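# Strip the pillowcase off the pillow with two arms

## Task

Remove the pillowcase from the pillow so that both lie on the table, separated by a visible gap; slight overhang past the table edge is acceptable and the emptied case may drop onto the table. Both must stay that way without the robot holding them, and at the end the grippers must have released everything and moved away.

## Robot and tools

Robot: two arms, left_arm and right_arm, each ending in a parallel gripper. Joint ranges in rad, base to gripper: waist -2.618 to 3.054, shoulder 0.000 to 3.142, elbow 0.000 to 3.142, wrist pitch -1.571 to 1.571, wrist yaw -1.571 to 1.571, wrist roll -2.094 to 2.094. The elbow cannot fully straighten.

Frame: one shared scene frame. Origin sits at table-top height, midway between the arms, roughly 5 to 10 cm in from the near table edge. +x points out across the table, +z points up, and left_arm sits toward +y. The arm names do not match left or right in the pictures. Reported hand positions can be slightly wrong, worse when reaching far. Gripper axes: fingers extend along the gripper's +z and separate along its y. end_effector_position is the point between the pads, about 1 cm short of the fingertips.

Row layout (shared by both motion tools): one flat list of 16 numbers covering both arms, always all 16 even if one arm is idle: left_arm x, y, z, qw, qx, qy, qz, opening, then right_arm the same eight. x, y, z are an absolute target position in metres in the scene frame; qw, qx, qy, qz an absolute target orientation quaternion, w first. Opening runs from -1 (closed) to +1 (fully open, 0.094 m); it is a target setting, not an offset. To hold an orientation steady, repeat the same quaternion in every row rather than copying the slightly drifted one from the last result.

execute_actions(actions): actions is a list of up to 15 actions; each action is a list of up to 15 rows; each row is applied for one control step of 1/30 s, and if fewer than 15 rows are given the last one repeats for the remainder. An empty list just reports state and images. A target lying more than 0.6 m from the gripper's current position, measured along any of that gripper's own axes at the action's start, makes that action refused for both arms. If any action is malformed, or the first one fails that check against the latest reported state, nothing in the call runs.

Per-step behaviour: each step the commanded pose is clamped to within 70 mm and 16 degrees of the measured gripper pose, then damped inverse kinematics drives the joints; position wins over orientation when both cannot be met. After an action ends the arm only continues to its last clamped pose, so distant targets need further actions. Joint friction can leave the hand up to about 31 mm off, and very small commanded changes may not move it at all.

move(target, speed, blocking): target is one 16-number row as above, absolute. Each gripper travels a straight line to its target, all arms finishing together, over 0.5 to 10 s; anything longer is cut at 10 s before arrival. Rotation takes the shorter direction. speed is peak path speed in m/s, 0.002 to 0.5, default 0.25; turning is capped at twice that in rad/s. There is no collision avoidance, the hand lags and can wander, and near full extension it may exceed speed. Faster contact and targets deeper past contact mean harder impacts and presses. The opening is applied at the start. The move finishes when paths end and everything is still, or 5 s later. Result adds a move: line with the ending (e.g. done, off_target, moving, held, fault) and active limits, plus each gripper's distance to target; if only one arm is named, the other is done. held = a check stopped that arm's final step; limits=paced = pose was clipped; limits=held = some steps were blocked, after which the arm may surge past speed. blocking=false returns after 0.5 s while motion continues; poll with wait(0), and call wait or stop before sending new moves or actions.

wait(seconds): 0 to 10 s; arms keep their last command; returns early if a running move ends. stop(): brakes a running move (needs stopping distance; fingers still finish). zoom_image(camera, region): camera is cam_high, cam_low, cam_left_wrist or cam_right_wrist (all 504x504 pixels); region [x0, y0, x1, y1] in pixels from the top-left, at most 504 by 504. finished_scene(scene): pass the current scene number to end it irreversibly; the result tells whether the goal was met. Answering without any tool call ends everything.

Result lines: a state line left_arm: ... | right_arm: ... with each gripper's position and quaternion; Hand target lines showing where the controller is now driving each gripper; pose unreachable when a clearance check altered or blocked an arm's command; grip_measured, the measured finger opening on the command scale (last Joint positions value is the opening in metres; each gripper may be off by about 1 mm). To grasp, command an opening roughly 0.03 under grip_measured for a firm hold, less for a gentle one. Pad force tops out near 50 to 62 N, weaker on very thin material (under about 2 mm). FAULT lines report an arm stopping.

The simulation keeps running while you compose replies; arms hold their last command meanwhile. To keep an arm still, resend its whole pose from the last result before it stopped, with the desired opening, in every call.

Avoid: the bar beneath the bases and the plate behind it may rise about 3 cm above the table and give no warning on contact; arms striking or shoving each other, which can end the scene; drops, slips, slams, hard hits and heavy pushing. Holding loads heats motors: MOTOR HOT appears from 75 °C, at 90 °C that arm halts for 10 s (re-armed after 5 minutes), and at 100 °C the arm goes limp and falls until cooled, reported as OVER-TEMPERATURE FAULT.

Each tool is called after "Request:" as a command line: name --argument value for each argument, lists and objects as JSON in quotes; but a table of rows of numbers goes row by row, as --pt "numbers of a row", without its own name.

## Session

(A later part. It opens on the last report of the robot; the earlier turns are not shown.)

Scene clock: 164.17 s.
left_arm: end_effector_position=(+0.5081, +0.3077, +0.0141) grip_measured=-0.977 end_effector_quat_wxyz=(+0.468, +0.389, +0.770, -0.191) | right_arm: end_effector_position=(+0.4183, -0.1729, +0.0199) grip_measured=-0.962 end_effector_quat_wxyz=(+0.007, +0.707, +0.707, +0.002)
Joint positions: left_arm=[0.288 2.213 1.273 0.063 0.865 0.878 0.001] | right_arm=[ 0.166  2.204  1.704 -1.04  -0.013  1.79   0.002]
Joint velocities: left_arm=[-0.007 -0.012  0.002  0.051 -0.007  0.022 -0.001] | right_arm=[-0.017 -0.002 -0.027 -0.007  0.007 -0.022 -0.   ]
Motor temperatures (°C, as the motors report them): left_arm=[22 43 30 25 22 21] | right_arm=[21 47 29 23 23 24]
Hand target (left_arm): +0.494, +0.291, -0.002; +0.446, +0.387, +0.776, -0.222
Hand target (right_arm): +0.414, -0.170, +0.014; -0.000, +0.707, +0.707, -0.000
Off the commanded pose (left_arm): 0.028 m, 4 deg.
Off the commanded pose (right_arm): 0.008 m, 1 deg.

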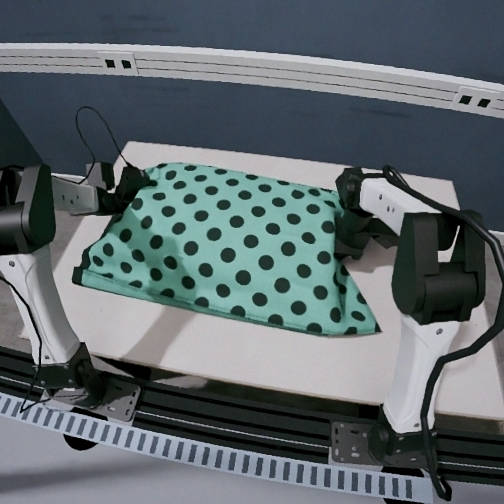

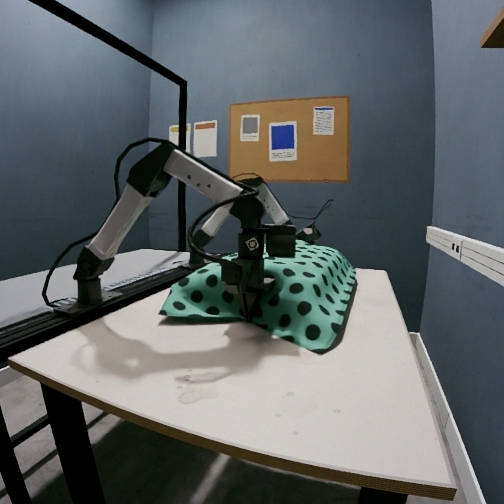

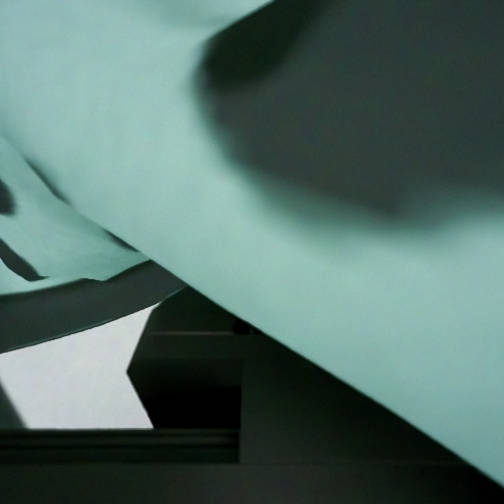

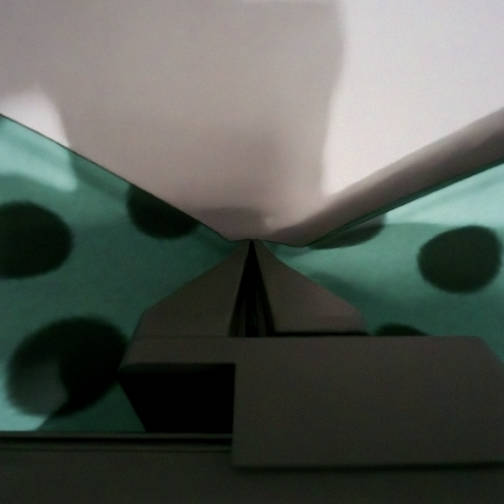

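Request:
move --target '[0.47,0.345,0.02,0.447,0.387,0.775,-0.223,-1, 0.414,-0.17,0.014,0,0.707,0.707,0,-1]' --speed 0.1

Request:
move --target '[0.42,0.41,0.07,0.099,-0.239,0.892,-0.370,-0.6, 0.414,-0.17,0.014,0,0.707,0.707,0,-1]' --speed 0.2

Scene clock: 166.93 s.
left_arm: end_effector_position=(+0.4696, +0.3470, +0.0098) grip_measured=-0.977 end_effector_quat_wxyz=(+0.441, +0.379, +0.782, -0.222) | right_arm: end_effector_position=(+0.4184, -0.1734, +0.0199) grip_measured=-0.962 end_effector_quat_wxyz=(+0.009, +0.707, +0.707, +0.001)
Joint positions: left_arm=[ 0.411  2.186  1.273 -0.191  0.944  1.056  0.001] | right_arm=[ 0.166  2.204  1.704 -1.041 -0.01   1.79   0.002]
Joint velocities: left_arm=[ 0.002 -0.012 -0.012 -0.037 -0.007  0.051 -0.   ] | right_arm=[-0.012 -0.007  0.007  0.007 -0.022  0.051 -0.   ]
Motor temperatures (°C, as the motors report them): left_arm=[22 43 30 25 22 21] | right_arm=[21 47 29 23 23 24]
Hand target (left_arm): +0.471, +0.345, +0.021; +0.448, +0.386, +0.775, -0.223
Hand target (right_arm): +0.414, -0.170, +0.014; -0.000, +0.707, +0.707, -0.000
Off the commanded pose (left_arm): 0.010 m, 1 deg.
Off the commanded pose (right_arm): 0.008 m, 1 deg.
move: done

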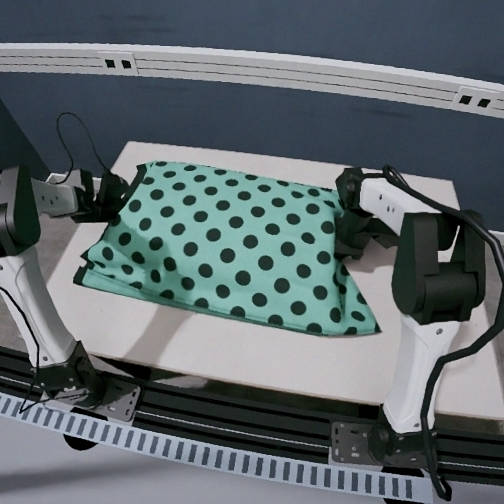

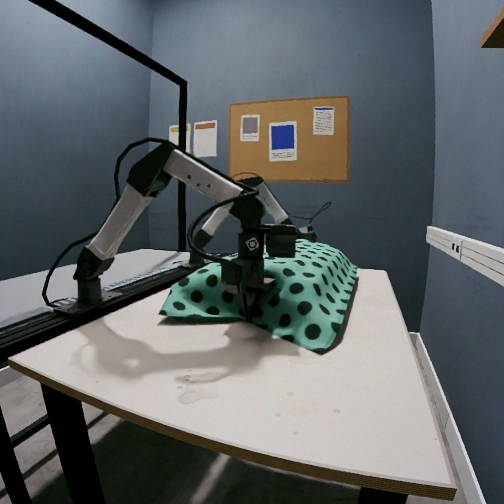

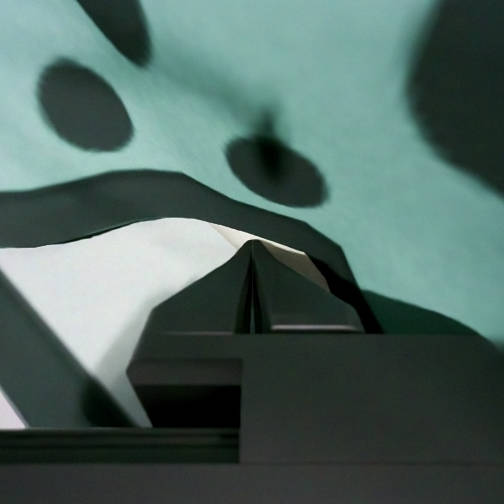

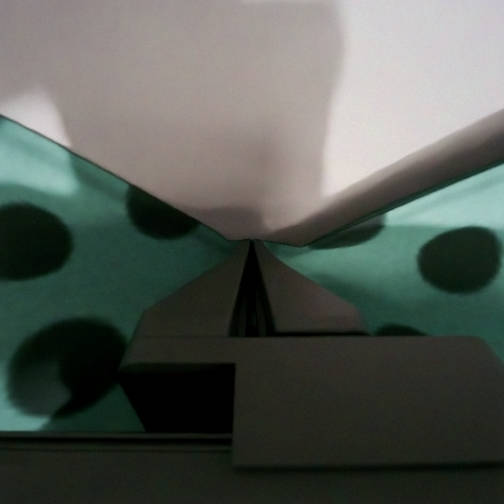

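Scene clock: 171.23 s.
left_arm: end_effector_position=(+0.4207, +0.4073, +0.0691) grip_measured=-0.602 end_effector_quat_wxyz=(+0.103, -0.236, +0.892, -0.372) | right_arm: end_effector_position=(+0.4184, -0.1738, +0.0199) grip_measured=-0.962 end_effector_quat_wxyz=(+0.010, +0.707, +0.707, +0.000)
Joint positions: left_arm=[ 0.537  2.092  1.574 -0.97   0.77  -0.037  0.019] | right_arm=[ 0.166  2.204  1.704 -1.041 -0.008  1.79   0.002]
Joint velocities: left_arm=[ 0.012 -0.027 -0.007 -0.095 -0.022 -0.007 -0.   ] | right_arm=[ 0.007 -0.002 -0.017 -0.095 -0.007  0.022 -0.001]
Motor temperatures (°C, as the motors report them): left_arm=[22 44 31 25 22 21] | right_arm=[21 47 29 23 23 24]
Hand target (left_arm): +0.423, +0.411, +0.070; +0.101, -0.241, +0.891, -0.370
Hand target (right_arm): +0.414, -0.170, +0.014; -0.000, +0.707, +0.707, -0.000
Off the commanded pose (left_arm): 0.003 m, 1 deg.
Off the commanded pose (right_arm): 0.008 m, 1 deg.
move: done

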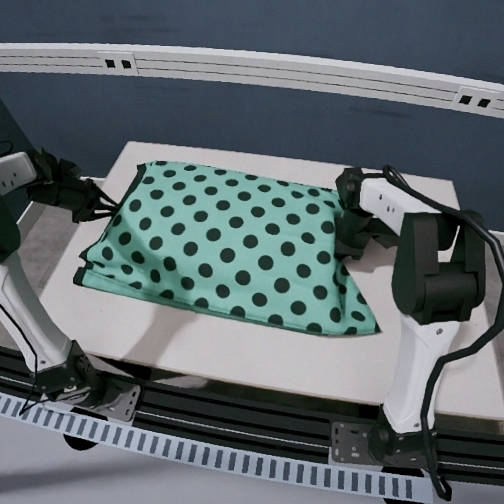

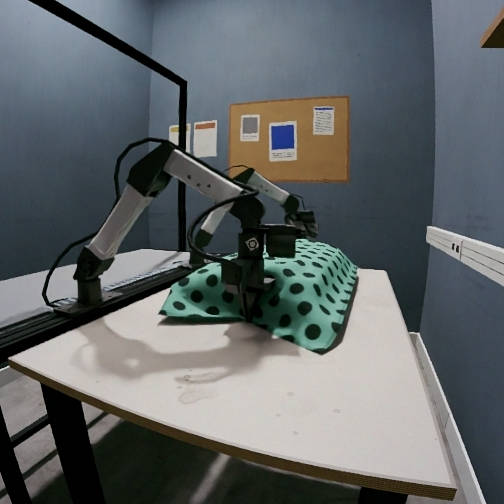

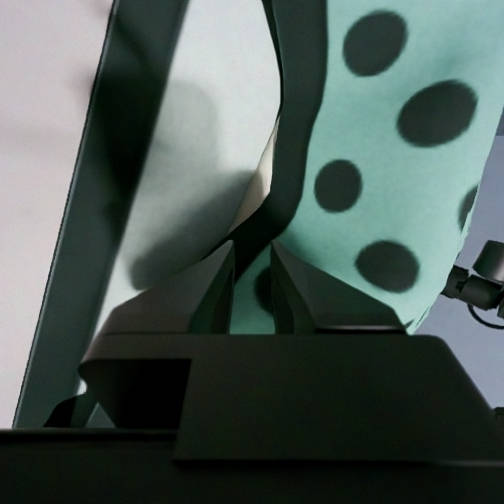

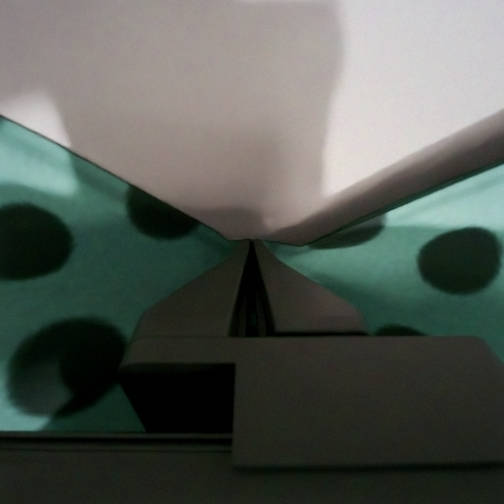

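Request:
move --target '[0.452,0.362,0.006,0.099,-0.239,0.892,-0.370,-1, 0.414,-0.17,0.014,0,0.707,0.707,0,-1]' --speed 0.07

Scene clock: 173.07 s.
left_arm: end_effector_position=(+0.4539, +0.3670, +0.0126) grip_measured=-0.977 end_effector_quat_wxyz=(+0.108, -0.237, +0.892, -0.369) | right_arm: end_effector_position=(+0.4184, -0.1739, +0.0199) grip_measured=-0.962 end_effector_quat_wxyz=(+0.010, +0.707, +0.707, -0.000)
Joint positions: left_arm=[ 0.415  2.191  1.484 -0.653  0.748 -0.21   0.001] | right_arm=[ 0.166  2.204  1.704 -1.041 -0.007  1.79   0.002]
Joint velocities: left_arm=[ 0.012 -0.007 -0.012 -0.051 -0.037 -0.007 -0.   ] | right_arm=[ 0.002 -0.007 -0.012  0.066 -0.007  0.037  0.   ]
Motor temperatures (°C, as the motors report them): left_arm=[22 44 31 25 22 21] | right_arm=[21 47 29 23 23 24]
Hand target (left_arm): +0.450, +0.361, +0.006; +0.098, -0.239, +0.893, -0.369
Hand target (right_arm): +0.414, -0.170, +0.014; -0.000, +0.707, +0.707, -0.000
Off the commanded pose (left_arm): 0.009 m, 1 deg.
Off the commanded pose (right_arm): 0.008 m, 1 deg.
move: done

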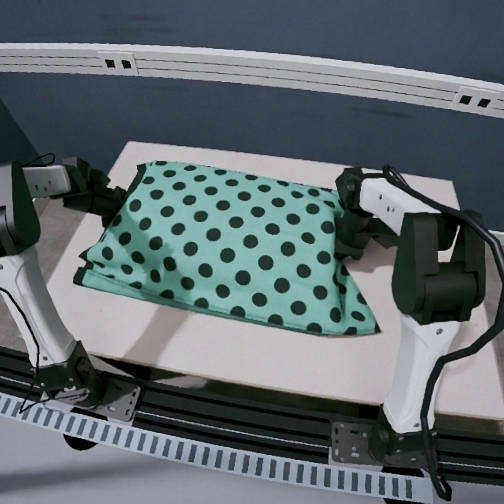

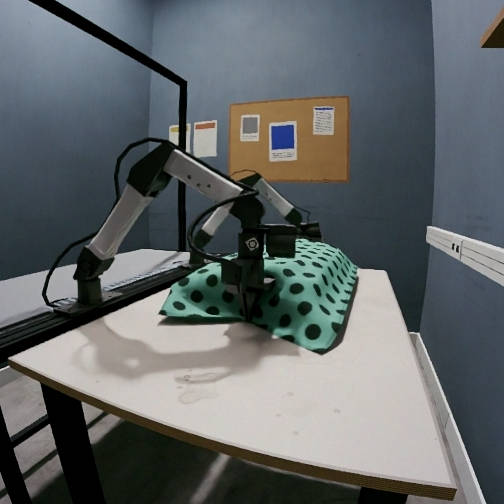

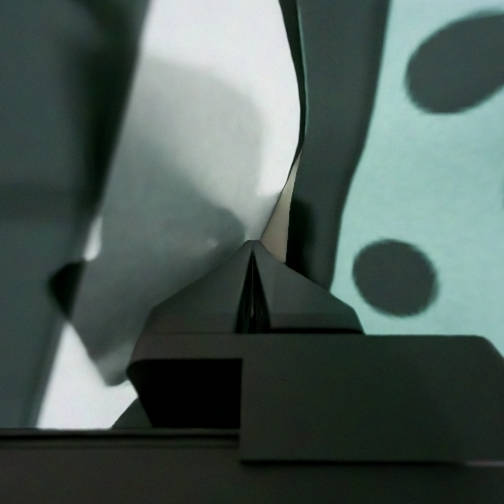

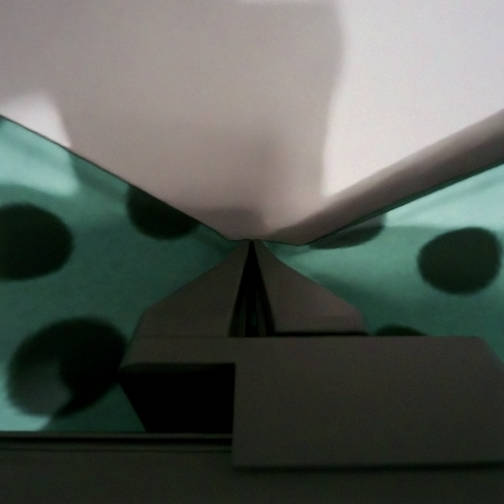

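Request:
execute_actions --actions '[[[0.456,0.35,0.006,0.099,-0.239,0.892,-0.370,-1, 0.414,-0.17,0.014,0,0.707,0.707,0,-1]],[[0.461,0.341,0.006,0.099,-0.239,0.892,-0.370,-1, 0.414,-0.17,0.014,0,0.707,0.707,0,-1]],[[0.463,0.339,0.015,0.099,-0.239,0.892,-0.370,-0.6, 0.414,-0.17,0.014,0,0.707,0.707,0,-1]],[[0.466,0.334,0.024,0.099,-0.239,0.892,-0.370,-0.2, 0.414,-0.17,0.014,0,0.707,0.707,0,-1]],[[0.468,0.33,0.03,0.099,-0.239,0.892,-0.370,0.2, 0.414,-0.17,0.014,0,0.707,0.707,0,-1]]]'

Scene clock: 175.77 s.
left_arm: end_effector_position=(+0.4677, +0.3367, +0.0242) grip_measured=+0.197 end_effector_quat_wxyz=(+0.103, -0.243, +0.891, -0.369) | right_arm: end_effector_position=(+0.4184, -0.1739, +0.0199) grip_measured=-0.962 end_effector_quat_wxyz=(+0.010, +0.707, +0.707, -0.000)
Joint positions: left_arm=[ 0.334  2.17   1.493 -0.618  0.727 -0.327  0.056] | right_arm=[ 0.166  2.204  1.704 -1.041 -0.007  1.79   0.002]
Joint velocities: left_arm=[-0.017  0.002  0.002  0.081 -0.022  0.007  0.001] | right_arm=[ 0.012  0.012  0.007 -0.022 -0.007  0.022 -0.   ]
Motor temperatures (°C, as the motors report them): left_arm=[22 44 31 25 22 21] | right_arm=[21 47 29 23 23 24]
Hand target (left_arm): +0.468, +0.330, +0.030; +0.099, -0.239, +0.892, -0.370
Hand target (right_arm): +0.414, -0.170, +0.014; -0.000, +0.707, +0.707, -0.000
Off the commanded pose (left_arm): 0.009 m, 1 deg.
Off the commanded pose (right_arm): 0.008 m, 1 deg.

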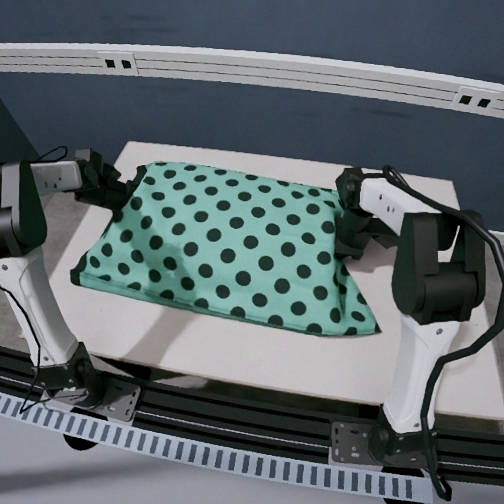

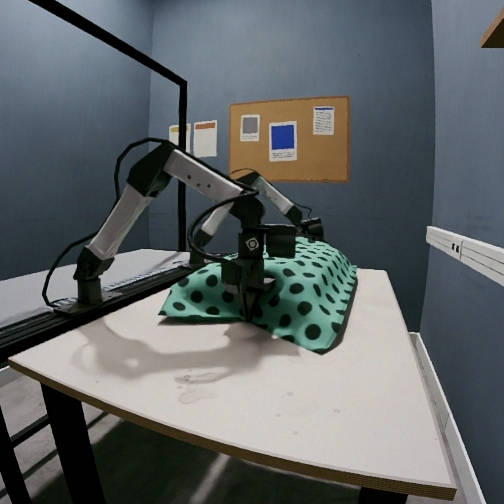

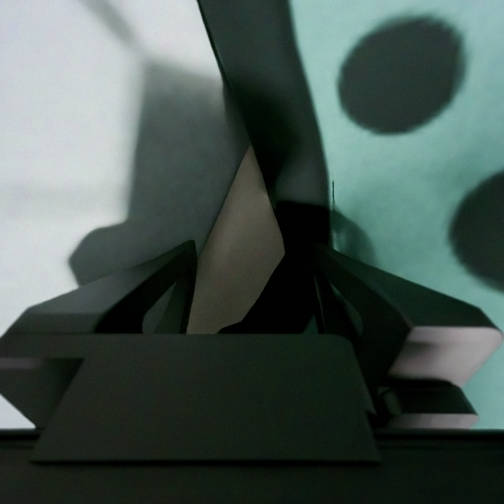

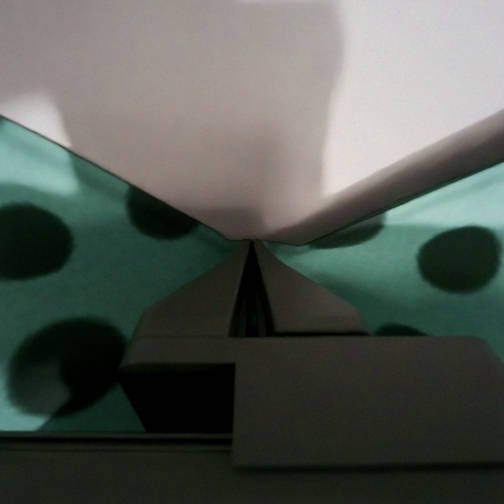

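Request:
move --target '[0.478,0.308,0.015,0.099,-0.239,0.892,-0.370,0.2, 0.414,-0.17,0.014,0,0.707,0.707,0,-1]' --speed 0.03

Scene clock: 177.27 s.
left_arm: end_effector_position=(+0.4802, +0.3226, +0.0239) grip_measured=+0.197 end_effector_quat_wxyz=(+0.114, -0.244, +0.891, -0.364) | right_arm: end_effector_position=(+0.4184, -0.1741, +0.0199) grip_measured=-0.962 end_effector_quat_wxyz=(+0.010, +0.707, +0.707, -0.000)
Joint positions: left_arm=[ 0.29   2.174  1.493 -0.552  0.702 -0.393  0.056] | right_arm=[ 0.166  2.204  1.704 -1.041 -0.006  1.79   0.002]
Joint velocities: left_arm=[-0.007  0.007 -0.002 -0.037 -0.022 -0.081 -0.001] | right_arm=[ 0.007  0.002  0.002 -0.066 -0.081  0.022 -0.001]
Motor temperatures (°C, as the motors report them): left_arm=[22 44 31 25 22 21] | right_arm=[21 48 29 23 23 24]
Hand target (left_arm): +0.477, +0.308, +0.015; +0.099, -0.239, +0.893, -0.369
Hand target (right_arm): +0.414, -0.170, +0.014; -0.000, +0.707, +0.707, -0.000
Off the commanded pose (left_arm): 0.017 m, 2 deg.
Off the commanded pose (right_arm): 0.008 m, 1 deg.
move: off_target (left_arm)

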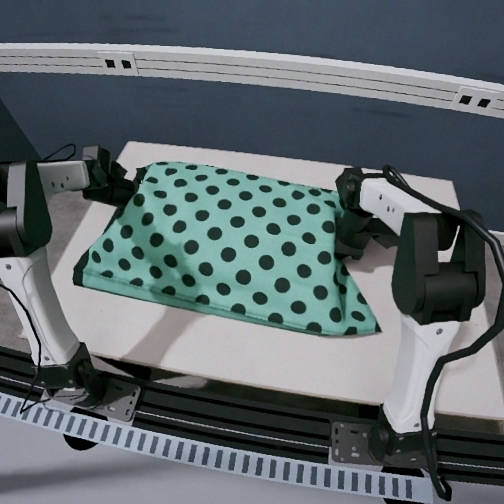

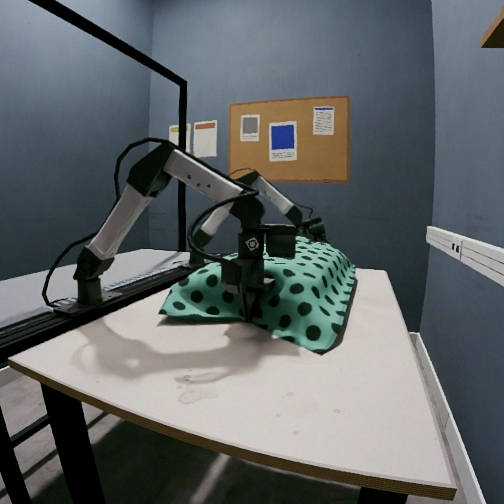

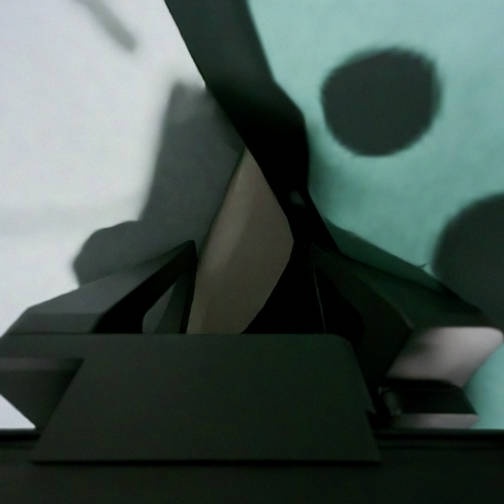

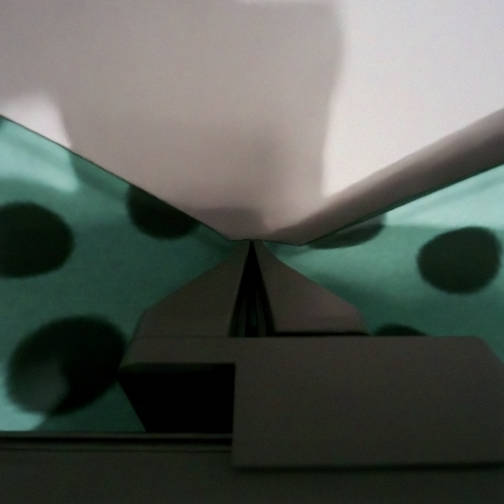

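Request:
execute_actions --actions '[[[0.478,0.308,0.01,0.099,-0.239,0.892,-0.370,-0.1, 0.414,-0.17,0.014,0,0.707,0.707,0,-1]],[[0.478,0.308,0.004,0.099,-0.239,0.892,-0.370,-0.4, 0.414,-0.17,0.014,0,0.707,0.707,0,-1]],[[0.478,0.308,-0.002,0.099,-0.239,0.892,-0.370,-0.7, 0.414,-0.17,0.014,0,0.707,0.707,0,-1]],[[0.478,0.308,-0.006,0.099,-0.239,0.892,-0.370,-1, 0.414,-0.17,0.014,0,0.707,0.707,0,-1]],[[0.478,0.308,-0.006,0.099,-0.239,0.892,-0.370,-1, 0.414,-0.17,0.014,0,0.707,0.707,0,-1]]]'

Scene clock: 180.13 s.
left_arm: end_effector_position=(+0.4850, +0.3224, +0.0063) grip_measured=-0.958 end_effector_quat_wxyz=(+0.118, -0.243, +0.892, -0.363) | right_arm: end_effector_position=(+0.4184, -0.1741, +0.0199) grip_measured=-0.962 end_effector_quat_wxyz=(+0.010, +0.707, +0.707, -0.000)
Joint positions: left_arm=[ 0.287  2.217  1.486 -0.492  0.697 -0.395  0.002] | right_arm=[ 0.166  2.204  1.704 -1.041 -0.006  1.79   0.002]
Joint velocities: left_arm=[ 0.002 -0.032 -0.007 -0.037  0.022  0.007  0.   ] | right_arm=[ 0.002  0.002 -0.002 -0.022 -0.081 -0.007 -0.   ]
Motor temperatures (°C, as the motors report them): left_arm=[22 44 31 25 22 21] | right_arm=[21 48 29 23 23 24]
Hand target (left_arm): +0.477, +0.308, -0.005; +0.099, -0.239, +0.893, -0.369
Hand target (right_arm): +0.414, -0.170, +0.014; -0.000, +0.707, +0.707, -0.000
Off the commanded pose (left_arm): 0.020 m, 2 deg.
Off the commanded pose (right_arm): 0.008 m, 1 deg.

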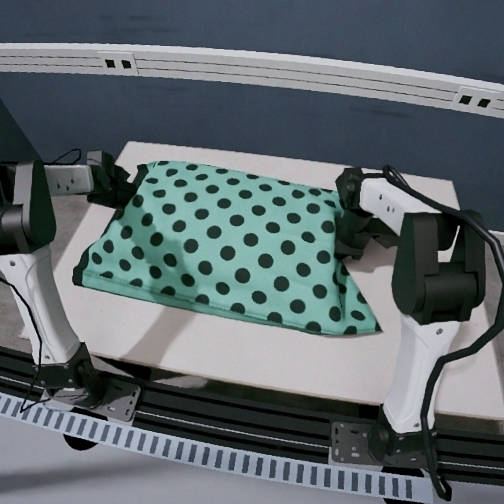

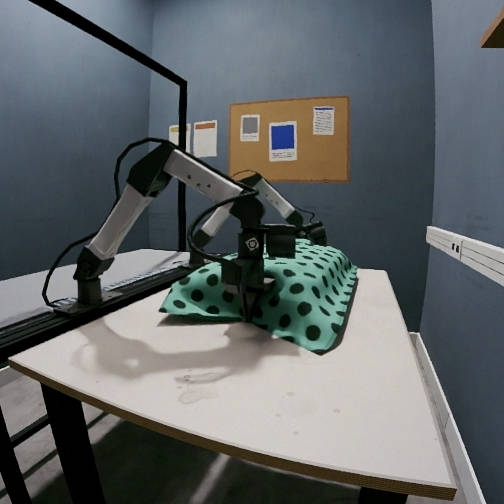

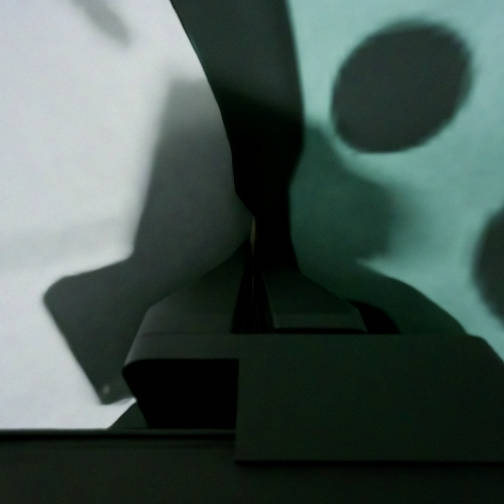

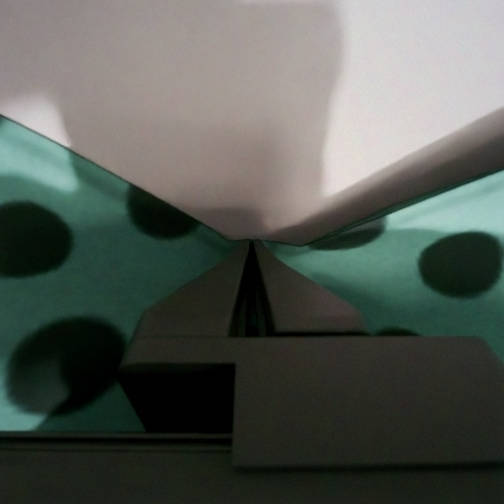

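Request:
move --target '[0.475,0.33,0.07,0.099,-0.239,0.892,-0.370,-1, 0.414,-0.17,0.014,0,0.707,0.707,0,-1]' --speed 0.05

Scene clock: 181.97 s.
left_arm: end_effector_position=(+0.4696, +0.3293, +0.0461) grip_measured=-0.958 end_effector_quat_wxyz=(+0.077, -0.251, +0.895, -0.360) | right_arm: end_effector_position=(+0.4184, -0.1741, +0.0199) grip_measured=-0.962 end_effector_quat_wxyz=(+0.010, +0.707, +0.707, -0.000)
Joint positions: left_arm=[ 0.308  2.163  1.595 -0.766  0.699 -0.351  0.002] | right_arm=[ 0.166  2.204  1.704 -1.041 -0.006  1.79   0.002]
Joint velocities: left_arm=[-0.007  0.012  0.002 -0.022 -0.037  0.007 -0.   ] | right_arm=[-0.017  0.002  0.002 -0.066  0.007  0.022 -0.001]
Motor temperatures (°C, as the motors report them): left_arm=[22 45 31 25 22 21] | right_arm=[21 48 29 23 23 24]
Hand target (left_arm): +0.476, +0.330, +0.070; +0.099, -0.239, +0.892, -0.370
Hand target (right_arm): +0.414, -0.170, +0.014; -0.000, +0.707, +0.707, -0.000
Off the commanded pose (left_arm): 0.025 m, 3 deg.
Off the commanded pose (right_arm): 0.008 m, 1 deg.
move: off_target (left_arm)

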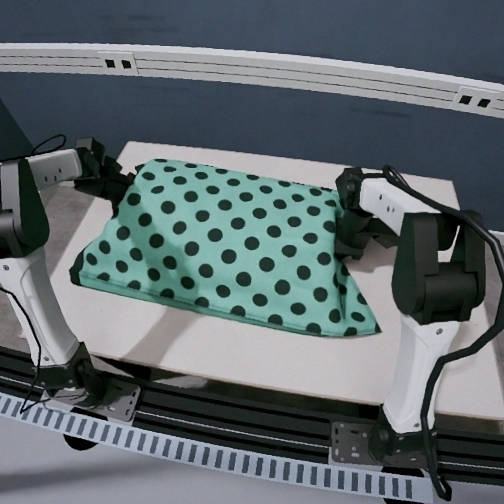

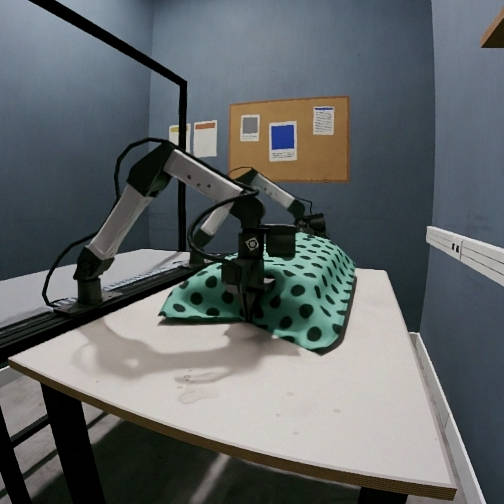

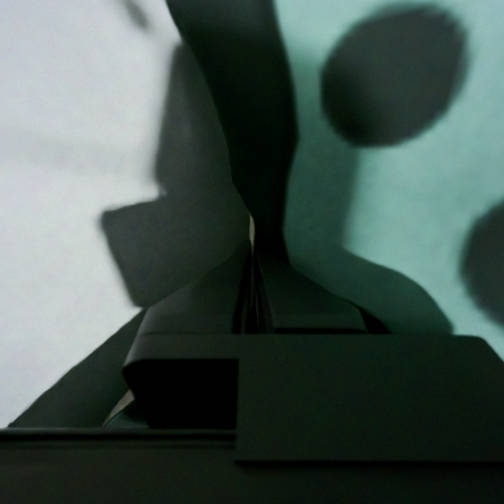

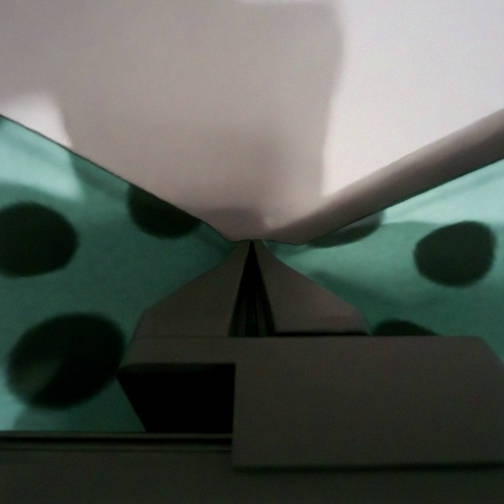

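Request:
execute_actions --actions '[[[0.475,0.33,0.07,0.099,-0.239,0.892,-0.370,-0.4, 0.414,-0.17,0.014,0,0.707,0.707,0,-1]]]'

Scene clock: 185.37 s.
left_arm: end_effector_position=(+0.4691, +0.3315, +0.0491) grip_measured=-0.402 end_effector_quat_wxyz=(+0.079, -0.252, +0.895, -0.359) | right_arm: end_effector_position=(+0.4184, -0.1739, +0.0199) grip_measured=-0.962 end_effector_quat_wxyz=(+0.010, +0.707, +0.707, -0.000)
Joint positions: left_arm=[ 0.313  2.156  1.595 -0.771  0.7   -0.35   0.028] | right_arm=[ 0.166  2.204  1.704 -1.041 -0.007  1.79   0.002]
Joint velocities: left_arm=[ 0.002 -0.012  0.002  0.007 -0.037  0.037 -0.   ] | right_arm=[-0.017 -0.017  0.002 -0.037 -0.081  0.022 -0.001]
Motor temperatures (°C, as the motors report them): left_arm=[22 46 31 25 22 21] | right_arm=[21 48 29 23 23 24]
Hand target (left_arm): +0.475, +0.330, +0.070; +0.099, -0.239, +0.892, -0.370
Hand target (right_arm): +0.414, -0.170, +0.014; -0.000, +0.707, +0.707, -0.000
Off the commanded pose (left_arm): 0.022 m, 3 deg.
Off the commanded pose (right_arm): 0.008 m, 1 deg.

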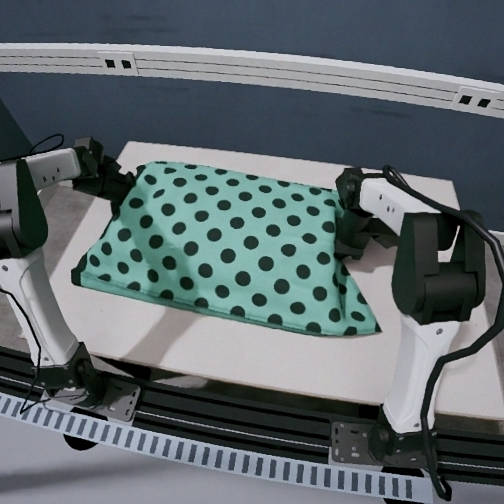

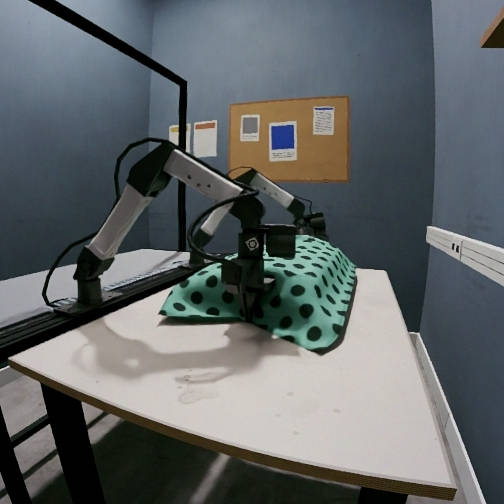

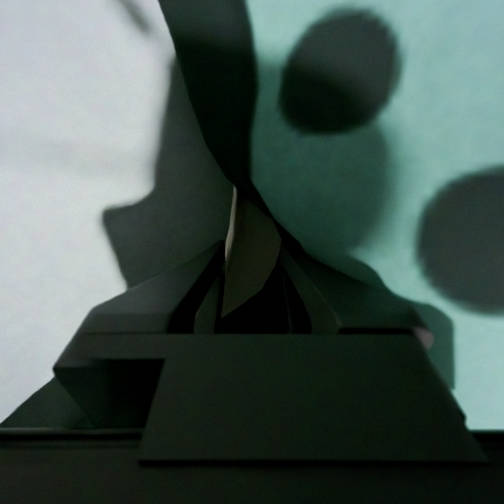

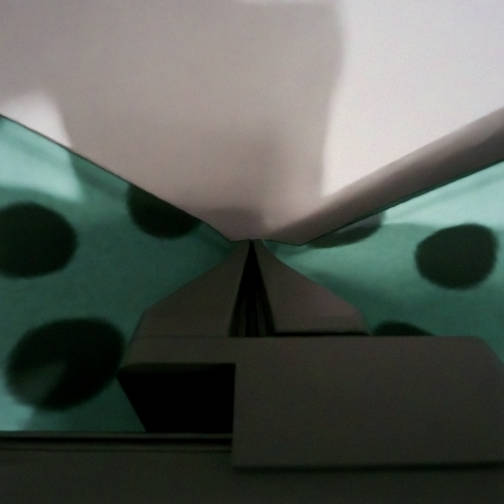

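Request:
execute_actions --actions '[[[0.472,0.325,0.05,0.099,-0.239,0.892,-0.370,-0.1, 0.414,-0.17,0.014,0,0.707,0.707,0,-1]],[[0.472,0.322,0.03,0.099,-0.239,0.892,-0.370,0.0, 0.414,-0.17,0.014,0,0.707,0.707,0,-1]],[[0.472,0.32,0.014,0.099,-0.239,0.892,-0.370,0.1, 0.414,-0.17,0.014,0,0.707,0.707,0,-1]],[[0.472,0.32,0.014,0.099,-0.239,0.892,-0.370,0.1, 0.414,-0.17,0.014,0,0.707,0.707,0,-1]]]'

Scene clock: 187.80 s.
left_arm: end_effector_position=(+0.4770, +0.3313, +0.0228) grip_measured=+0.097 end_effector_quat_wxyz=(+0.114, -0.241, +0.893, -0.363) | right_arm: end_effector_position=(+0.4184, -0.1739, +0.0199) grip_measured=-0.962 end_effector_quat_wxyz=(+0.010, +0.707, +0.707, -0.000)
Joint positions: left_arm=[ 0.312  2.177  1.498 -0.574  0.707 -0.357  0.052] | right_arm=[ 0.166  2.204  1.704 -1.041 -0.007  1.79   0.002]
Joint velocities: left_arm=[ 0.002  0.002 -0.007  0.051 -0.037  0.037  0.   ] | right_arm=[-0.017 -0.007 -0.002  0.007 -0.051 -0.051  0.   ]
Motor temperatures (°C, as the motors report them): left_arm=[22 46 31 25 22 21] | right_arm=[21 48 29 23 23 24]
Hand target (left_arm): +0.471, +0.320, +0.014; +0.099, -0.239, +0.892, -0.370
Hand target (right_arm): +0.414, -0.170, +0.014; -0.000, +0.707, +0.707, -0.000
Off the commanded pose (left_arm): 0.015 m, 2 deg.
Off the commanded pose (right_arm): 0.008 m, 1 deg.

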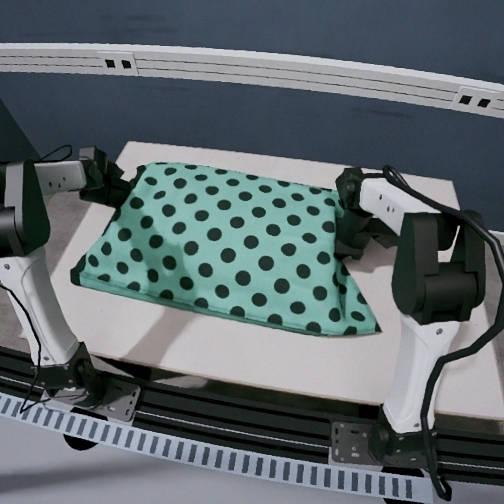

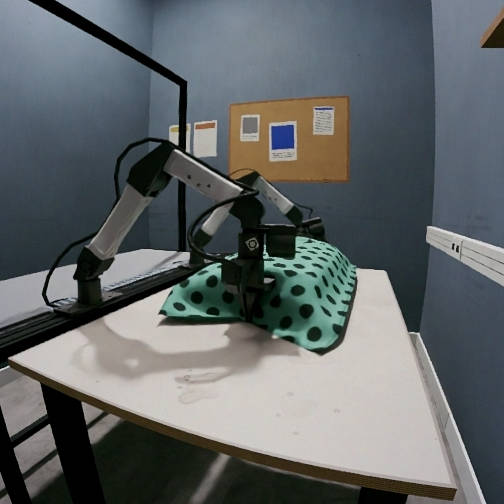

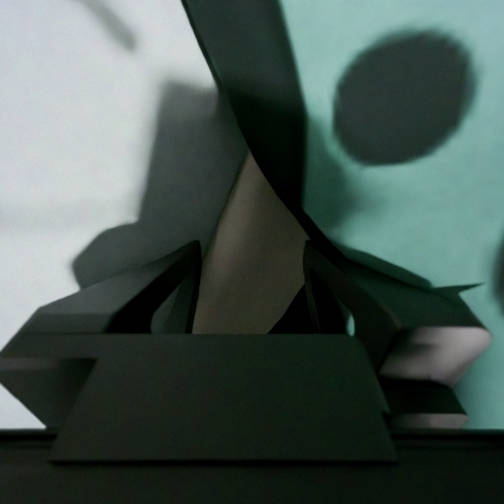

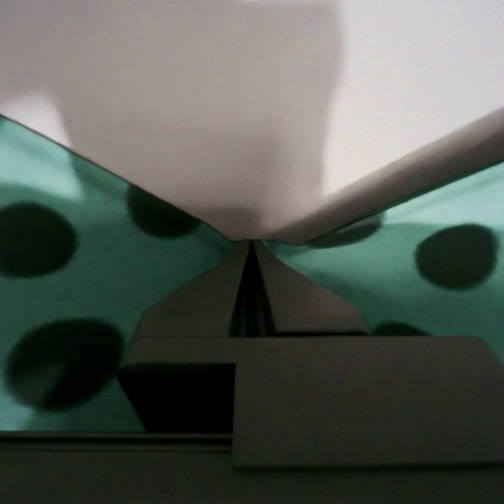

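Request:
execute_actions --actions '[[[0.473,0.316,0.008,0.099,-0.239,0.892,-0.370,-0.15, 0.414,-0.17,0.014,0,0.707,0.707,0,-1]],[[0.474,0.313,0.003,0.099,-0.239,0.892,-0.370,-0.4, 0.414,-0.17,0.014,0,0.707,0.707,0,-1]],[[0.474,0.312,-0.002,0.099,-0.239,0.892,-0.370,-0.7, 0.414,-0.17,0.014,0,0.707,0.707,0,-1]],[[0.474,0.312,-0.006,0.099,-0.239,0.892,-0.370,-1, 0.414,-0.17,0.014,0,0.707,0.707,0,-1]],[[0.474,0.312,-0.006,0.099,-0.239,0.892,-0.370,-1, 0.414,-0.17,0.014,0,0.707,0.707,0,-1]]]'

Scene clock: 191.23 s.
left_arm: end_effector_position=(+0.4831, +0.3313, +0.0069) grip_measured=-0.965 end_effector_quat_wxyz=(+0.125, -0.244, +0.893, -0.357) | right_arm: end_effector_position=(+0.4184, -0.1739, +0.0199) grip_measured=-0.962 end_effector_quat_wxyz=(+0.010, +0.707, +0.707, +0.000)
Joint positions: left_arm=[ 0.305  2.206  1.474 -0.489  0.691 -0.379  0.002] | right_arm=[ 0.166  2.204  1.704 -1.041 -0.008  1.79   0.002]
Joint velocities: left_arm=[-0.007 -0.002 -0.002  0.095 -0.007  0.007 -0.001] | right_arm=[-0.007  0.007 -0.002 -0.007 -0.007 -0.066 -0.   ]
Motor temperatures (°C, as the motors report them): left_arm=[22 46 31 25 22 21] | right_arm=[21 48 29 23 23 24]
Hand target (left_arm): +0.473, +0.313, -0.005; +0.099, -0.239, +0.893, -0.369
Hand target (right_arm): +0.414, -0.170, +0.014; -0.000, +0.707, +0.707, -0.000
Off the commanded pose (left_arm): 0.025 m, 3 deg.
Off the commanded pose (right_arm): 0.008 m, 1 deg.

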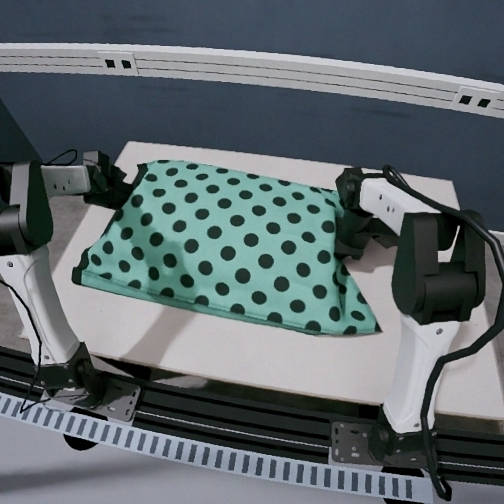

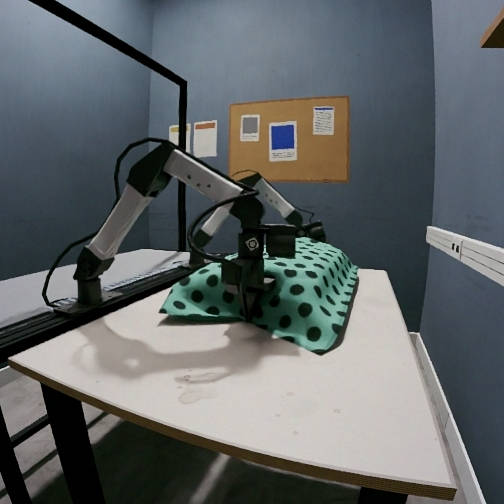

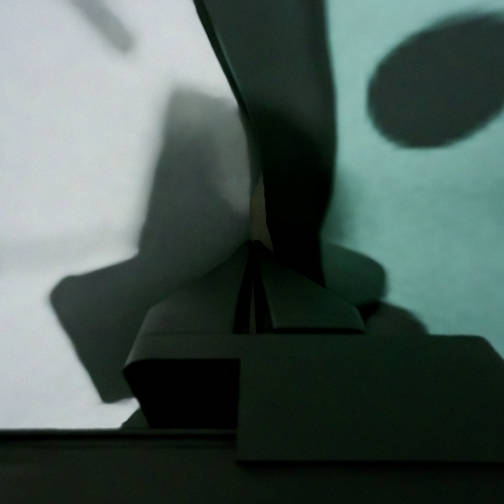

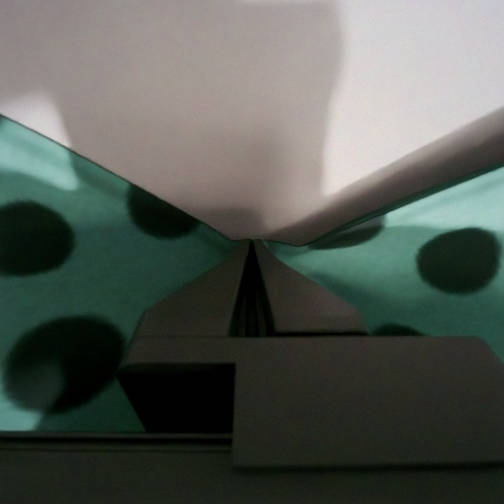

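Request:
move --target '[0.47,0.375,0.03,0.099,-0.239,0.892,-0.370,-1, 0.414,-0.17,0.014,0,0.707,0.707,0,-1]' --speed 0.04

Scene clock: 193.43 s.
left_arm: end_effector_position=(+0.4657, +0.3694, +0.0240) grip_measured=-0.965 end_effector_quat_wxyz=(+0.088, -0.244, +0.892, -0.369) | right_arm: end_effector_position=(+0.4184, -0.1729, +0.0199) grip_measured=-0.962 end_effector_quat_wxyz=(+0.008, +0.707, +0.707, +0.002)
Joint positions: left_arm=[ 0.408  2.237  1.623 -0.783  0.742 -0.218  0.002] | right_arm=[ 0.166  2.204  1.704 -1.04  -0.013  1.79   0.002]
Joint velocities: left_arm=[ 0.002 -0.002  0.017  0.066  0.066  0.051 -0.   ] | right_arm=[ 0.002 -0.012  0.007  0.037  0.007 -0.051  0.001]
Motor temperatures (°C, as the motors report them): left_arm=[22 46 31 25 22 21] | right_arm=[21 48 29 23 23 24]
Hand target (left_arm): +0.471, +0.375, +0.030; +0.100, -0.239, +0.892, -0.371
Hand target (right_arm): +0.414, -0.170, +0.014; -0.000, +0.707, +0.707, +0.000
Off the commanded pose (left_arm): 0.009 m, 1 deg.
Off the commanded pose (right_arm): 0.008 m, 1 deg.
move: done

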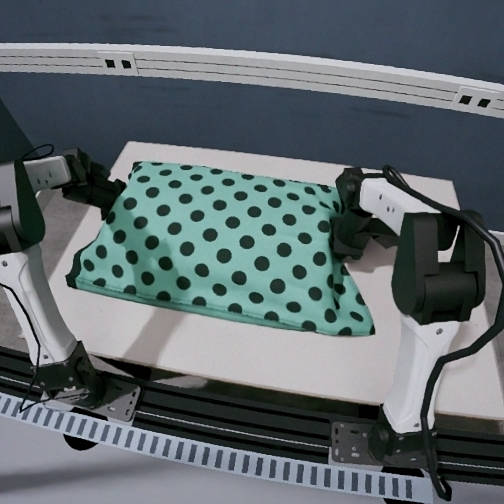

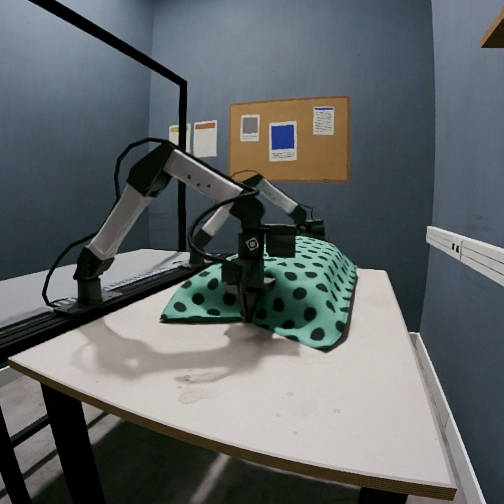

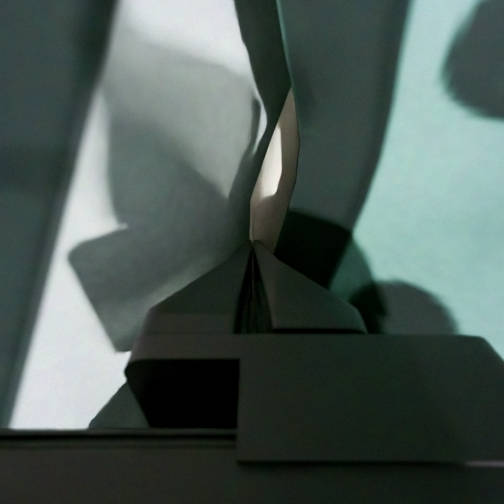

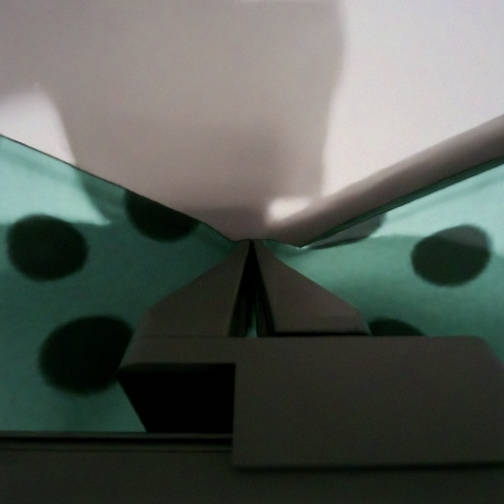

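Request:
move --target '[0.46,0.43,0.035,0.099,-0.239,0.892,-0.370,-1, 0.414,-0.27,0.03,0,0.707,0.707,0,-1]' --speed 0.04

Scene clock: 196.43 s.
left_arm: end_effector_position=(+0.4555, +0.4231, +0.0279) grip_measured=-0.965 end_effector_quat_wxyz=(+0.085, -0.244, +0.892, -0.371) | right_arm: end_effector_position=(+0.4198, -0.2623, +0.0256) grip_measured=-0.962 end_effector_quat_wxyz=(+0.001, +0.704, +0.710, +0.004)
Joint positions: left_arm=[ 0.53   2.315  1.785 -0.988  0.758 -0.049  0.002] | right_arm=[-0.053  2.172  1.666 -1.043 -0.032  1.564  0.002]
Joint velocities: left_arm=[-0.012  0.007  0.002 -0.081  0.037 -0.007  0.   ] | right_arm=[ 0.002  0.007 -0.007  0.051 -0.007 -0.022  0.   ]
Motor temperatures (°C, as the motors report them): left_arm=[22 47 32 25 22 21] | right_arm=[21 49 29 23 23 24]
Hand target (left_arm): +0.461, +0.430, +0.035; +0.100, -0.239, +0.892, -0.371
Hand target (right_arm): +0.414, -0.270, +0.030; +0.001, +0.707, +0.707, -0.000
Off the commanded pose (left_arm): 0.011 m, 2 deg.
Off the commanded pose (right_arm): 0.011 m, 1 deg.
move: off_target (left_arm, right_arm)

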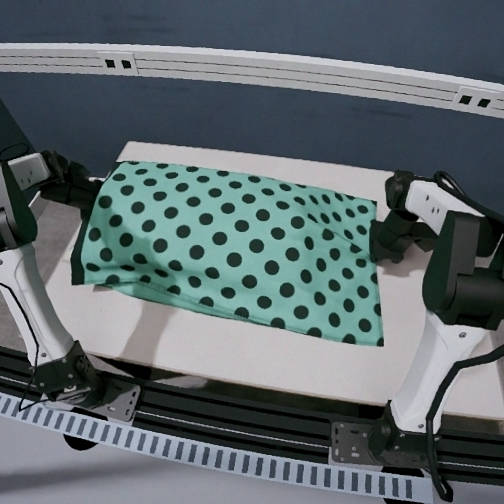

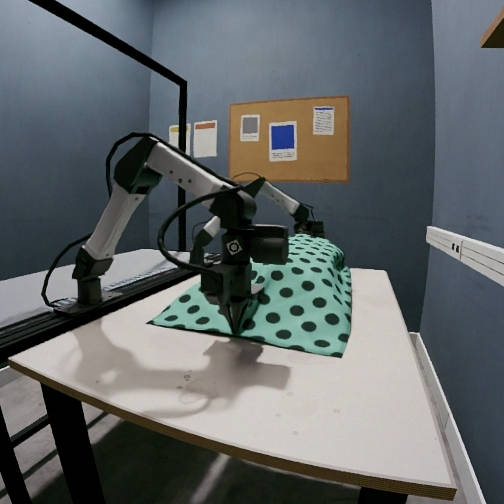

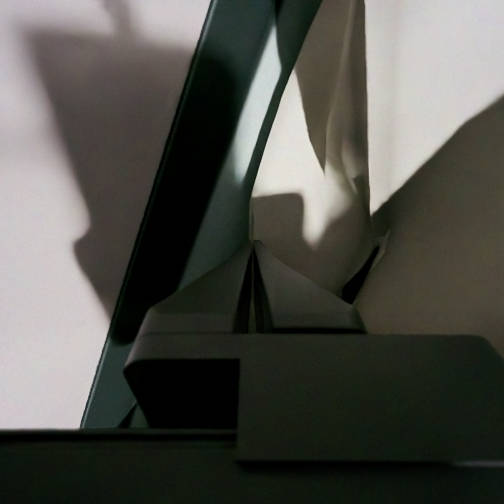

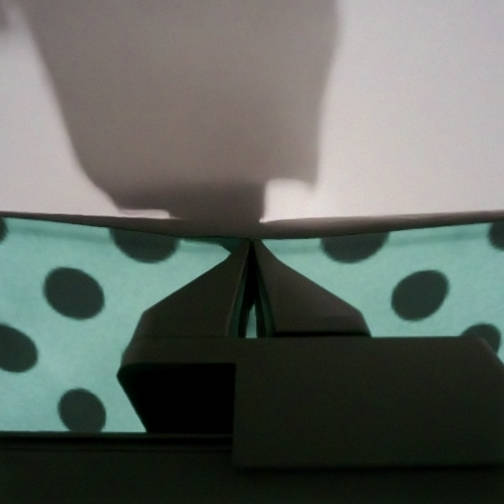

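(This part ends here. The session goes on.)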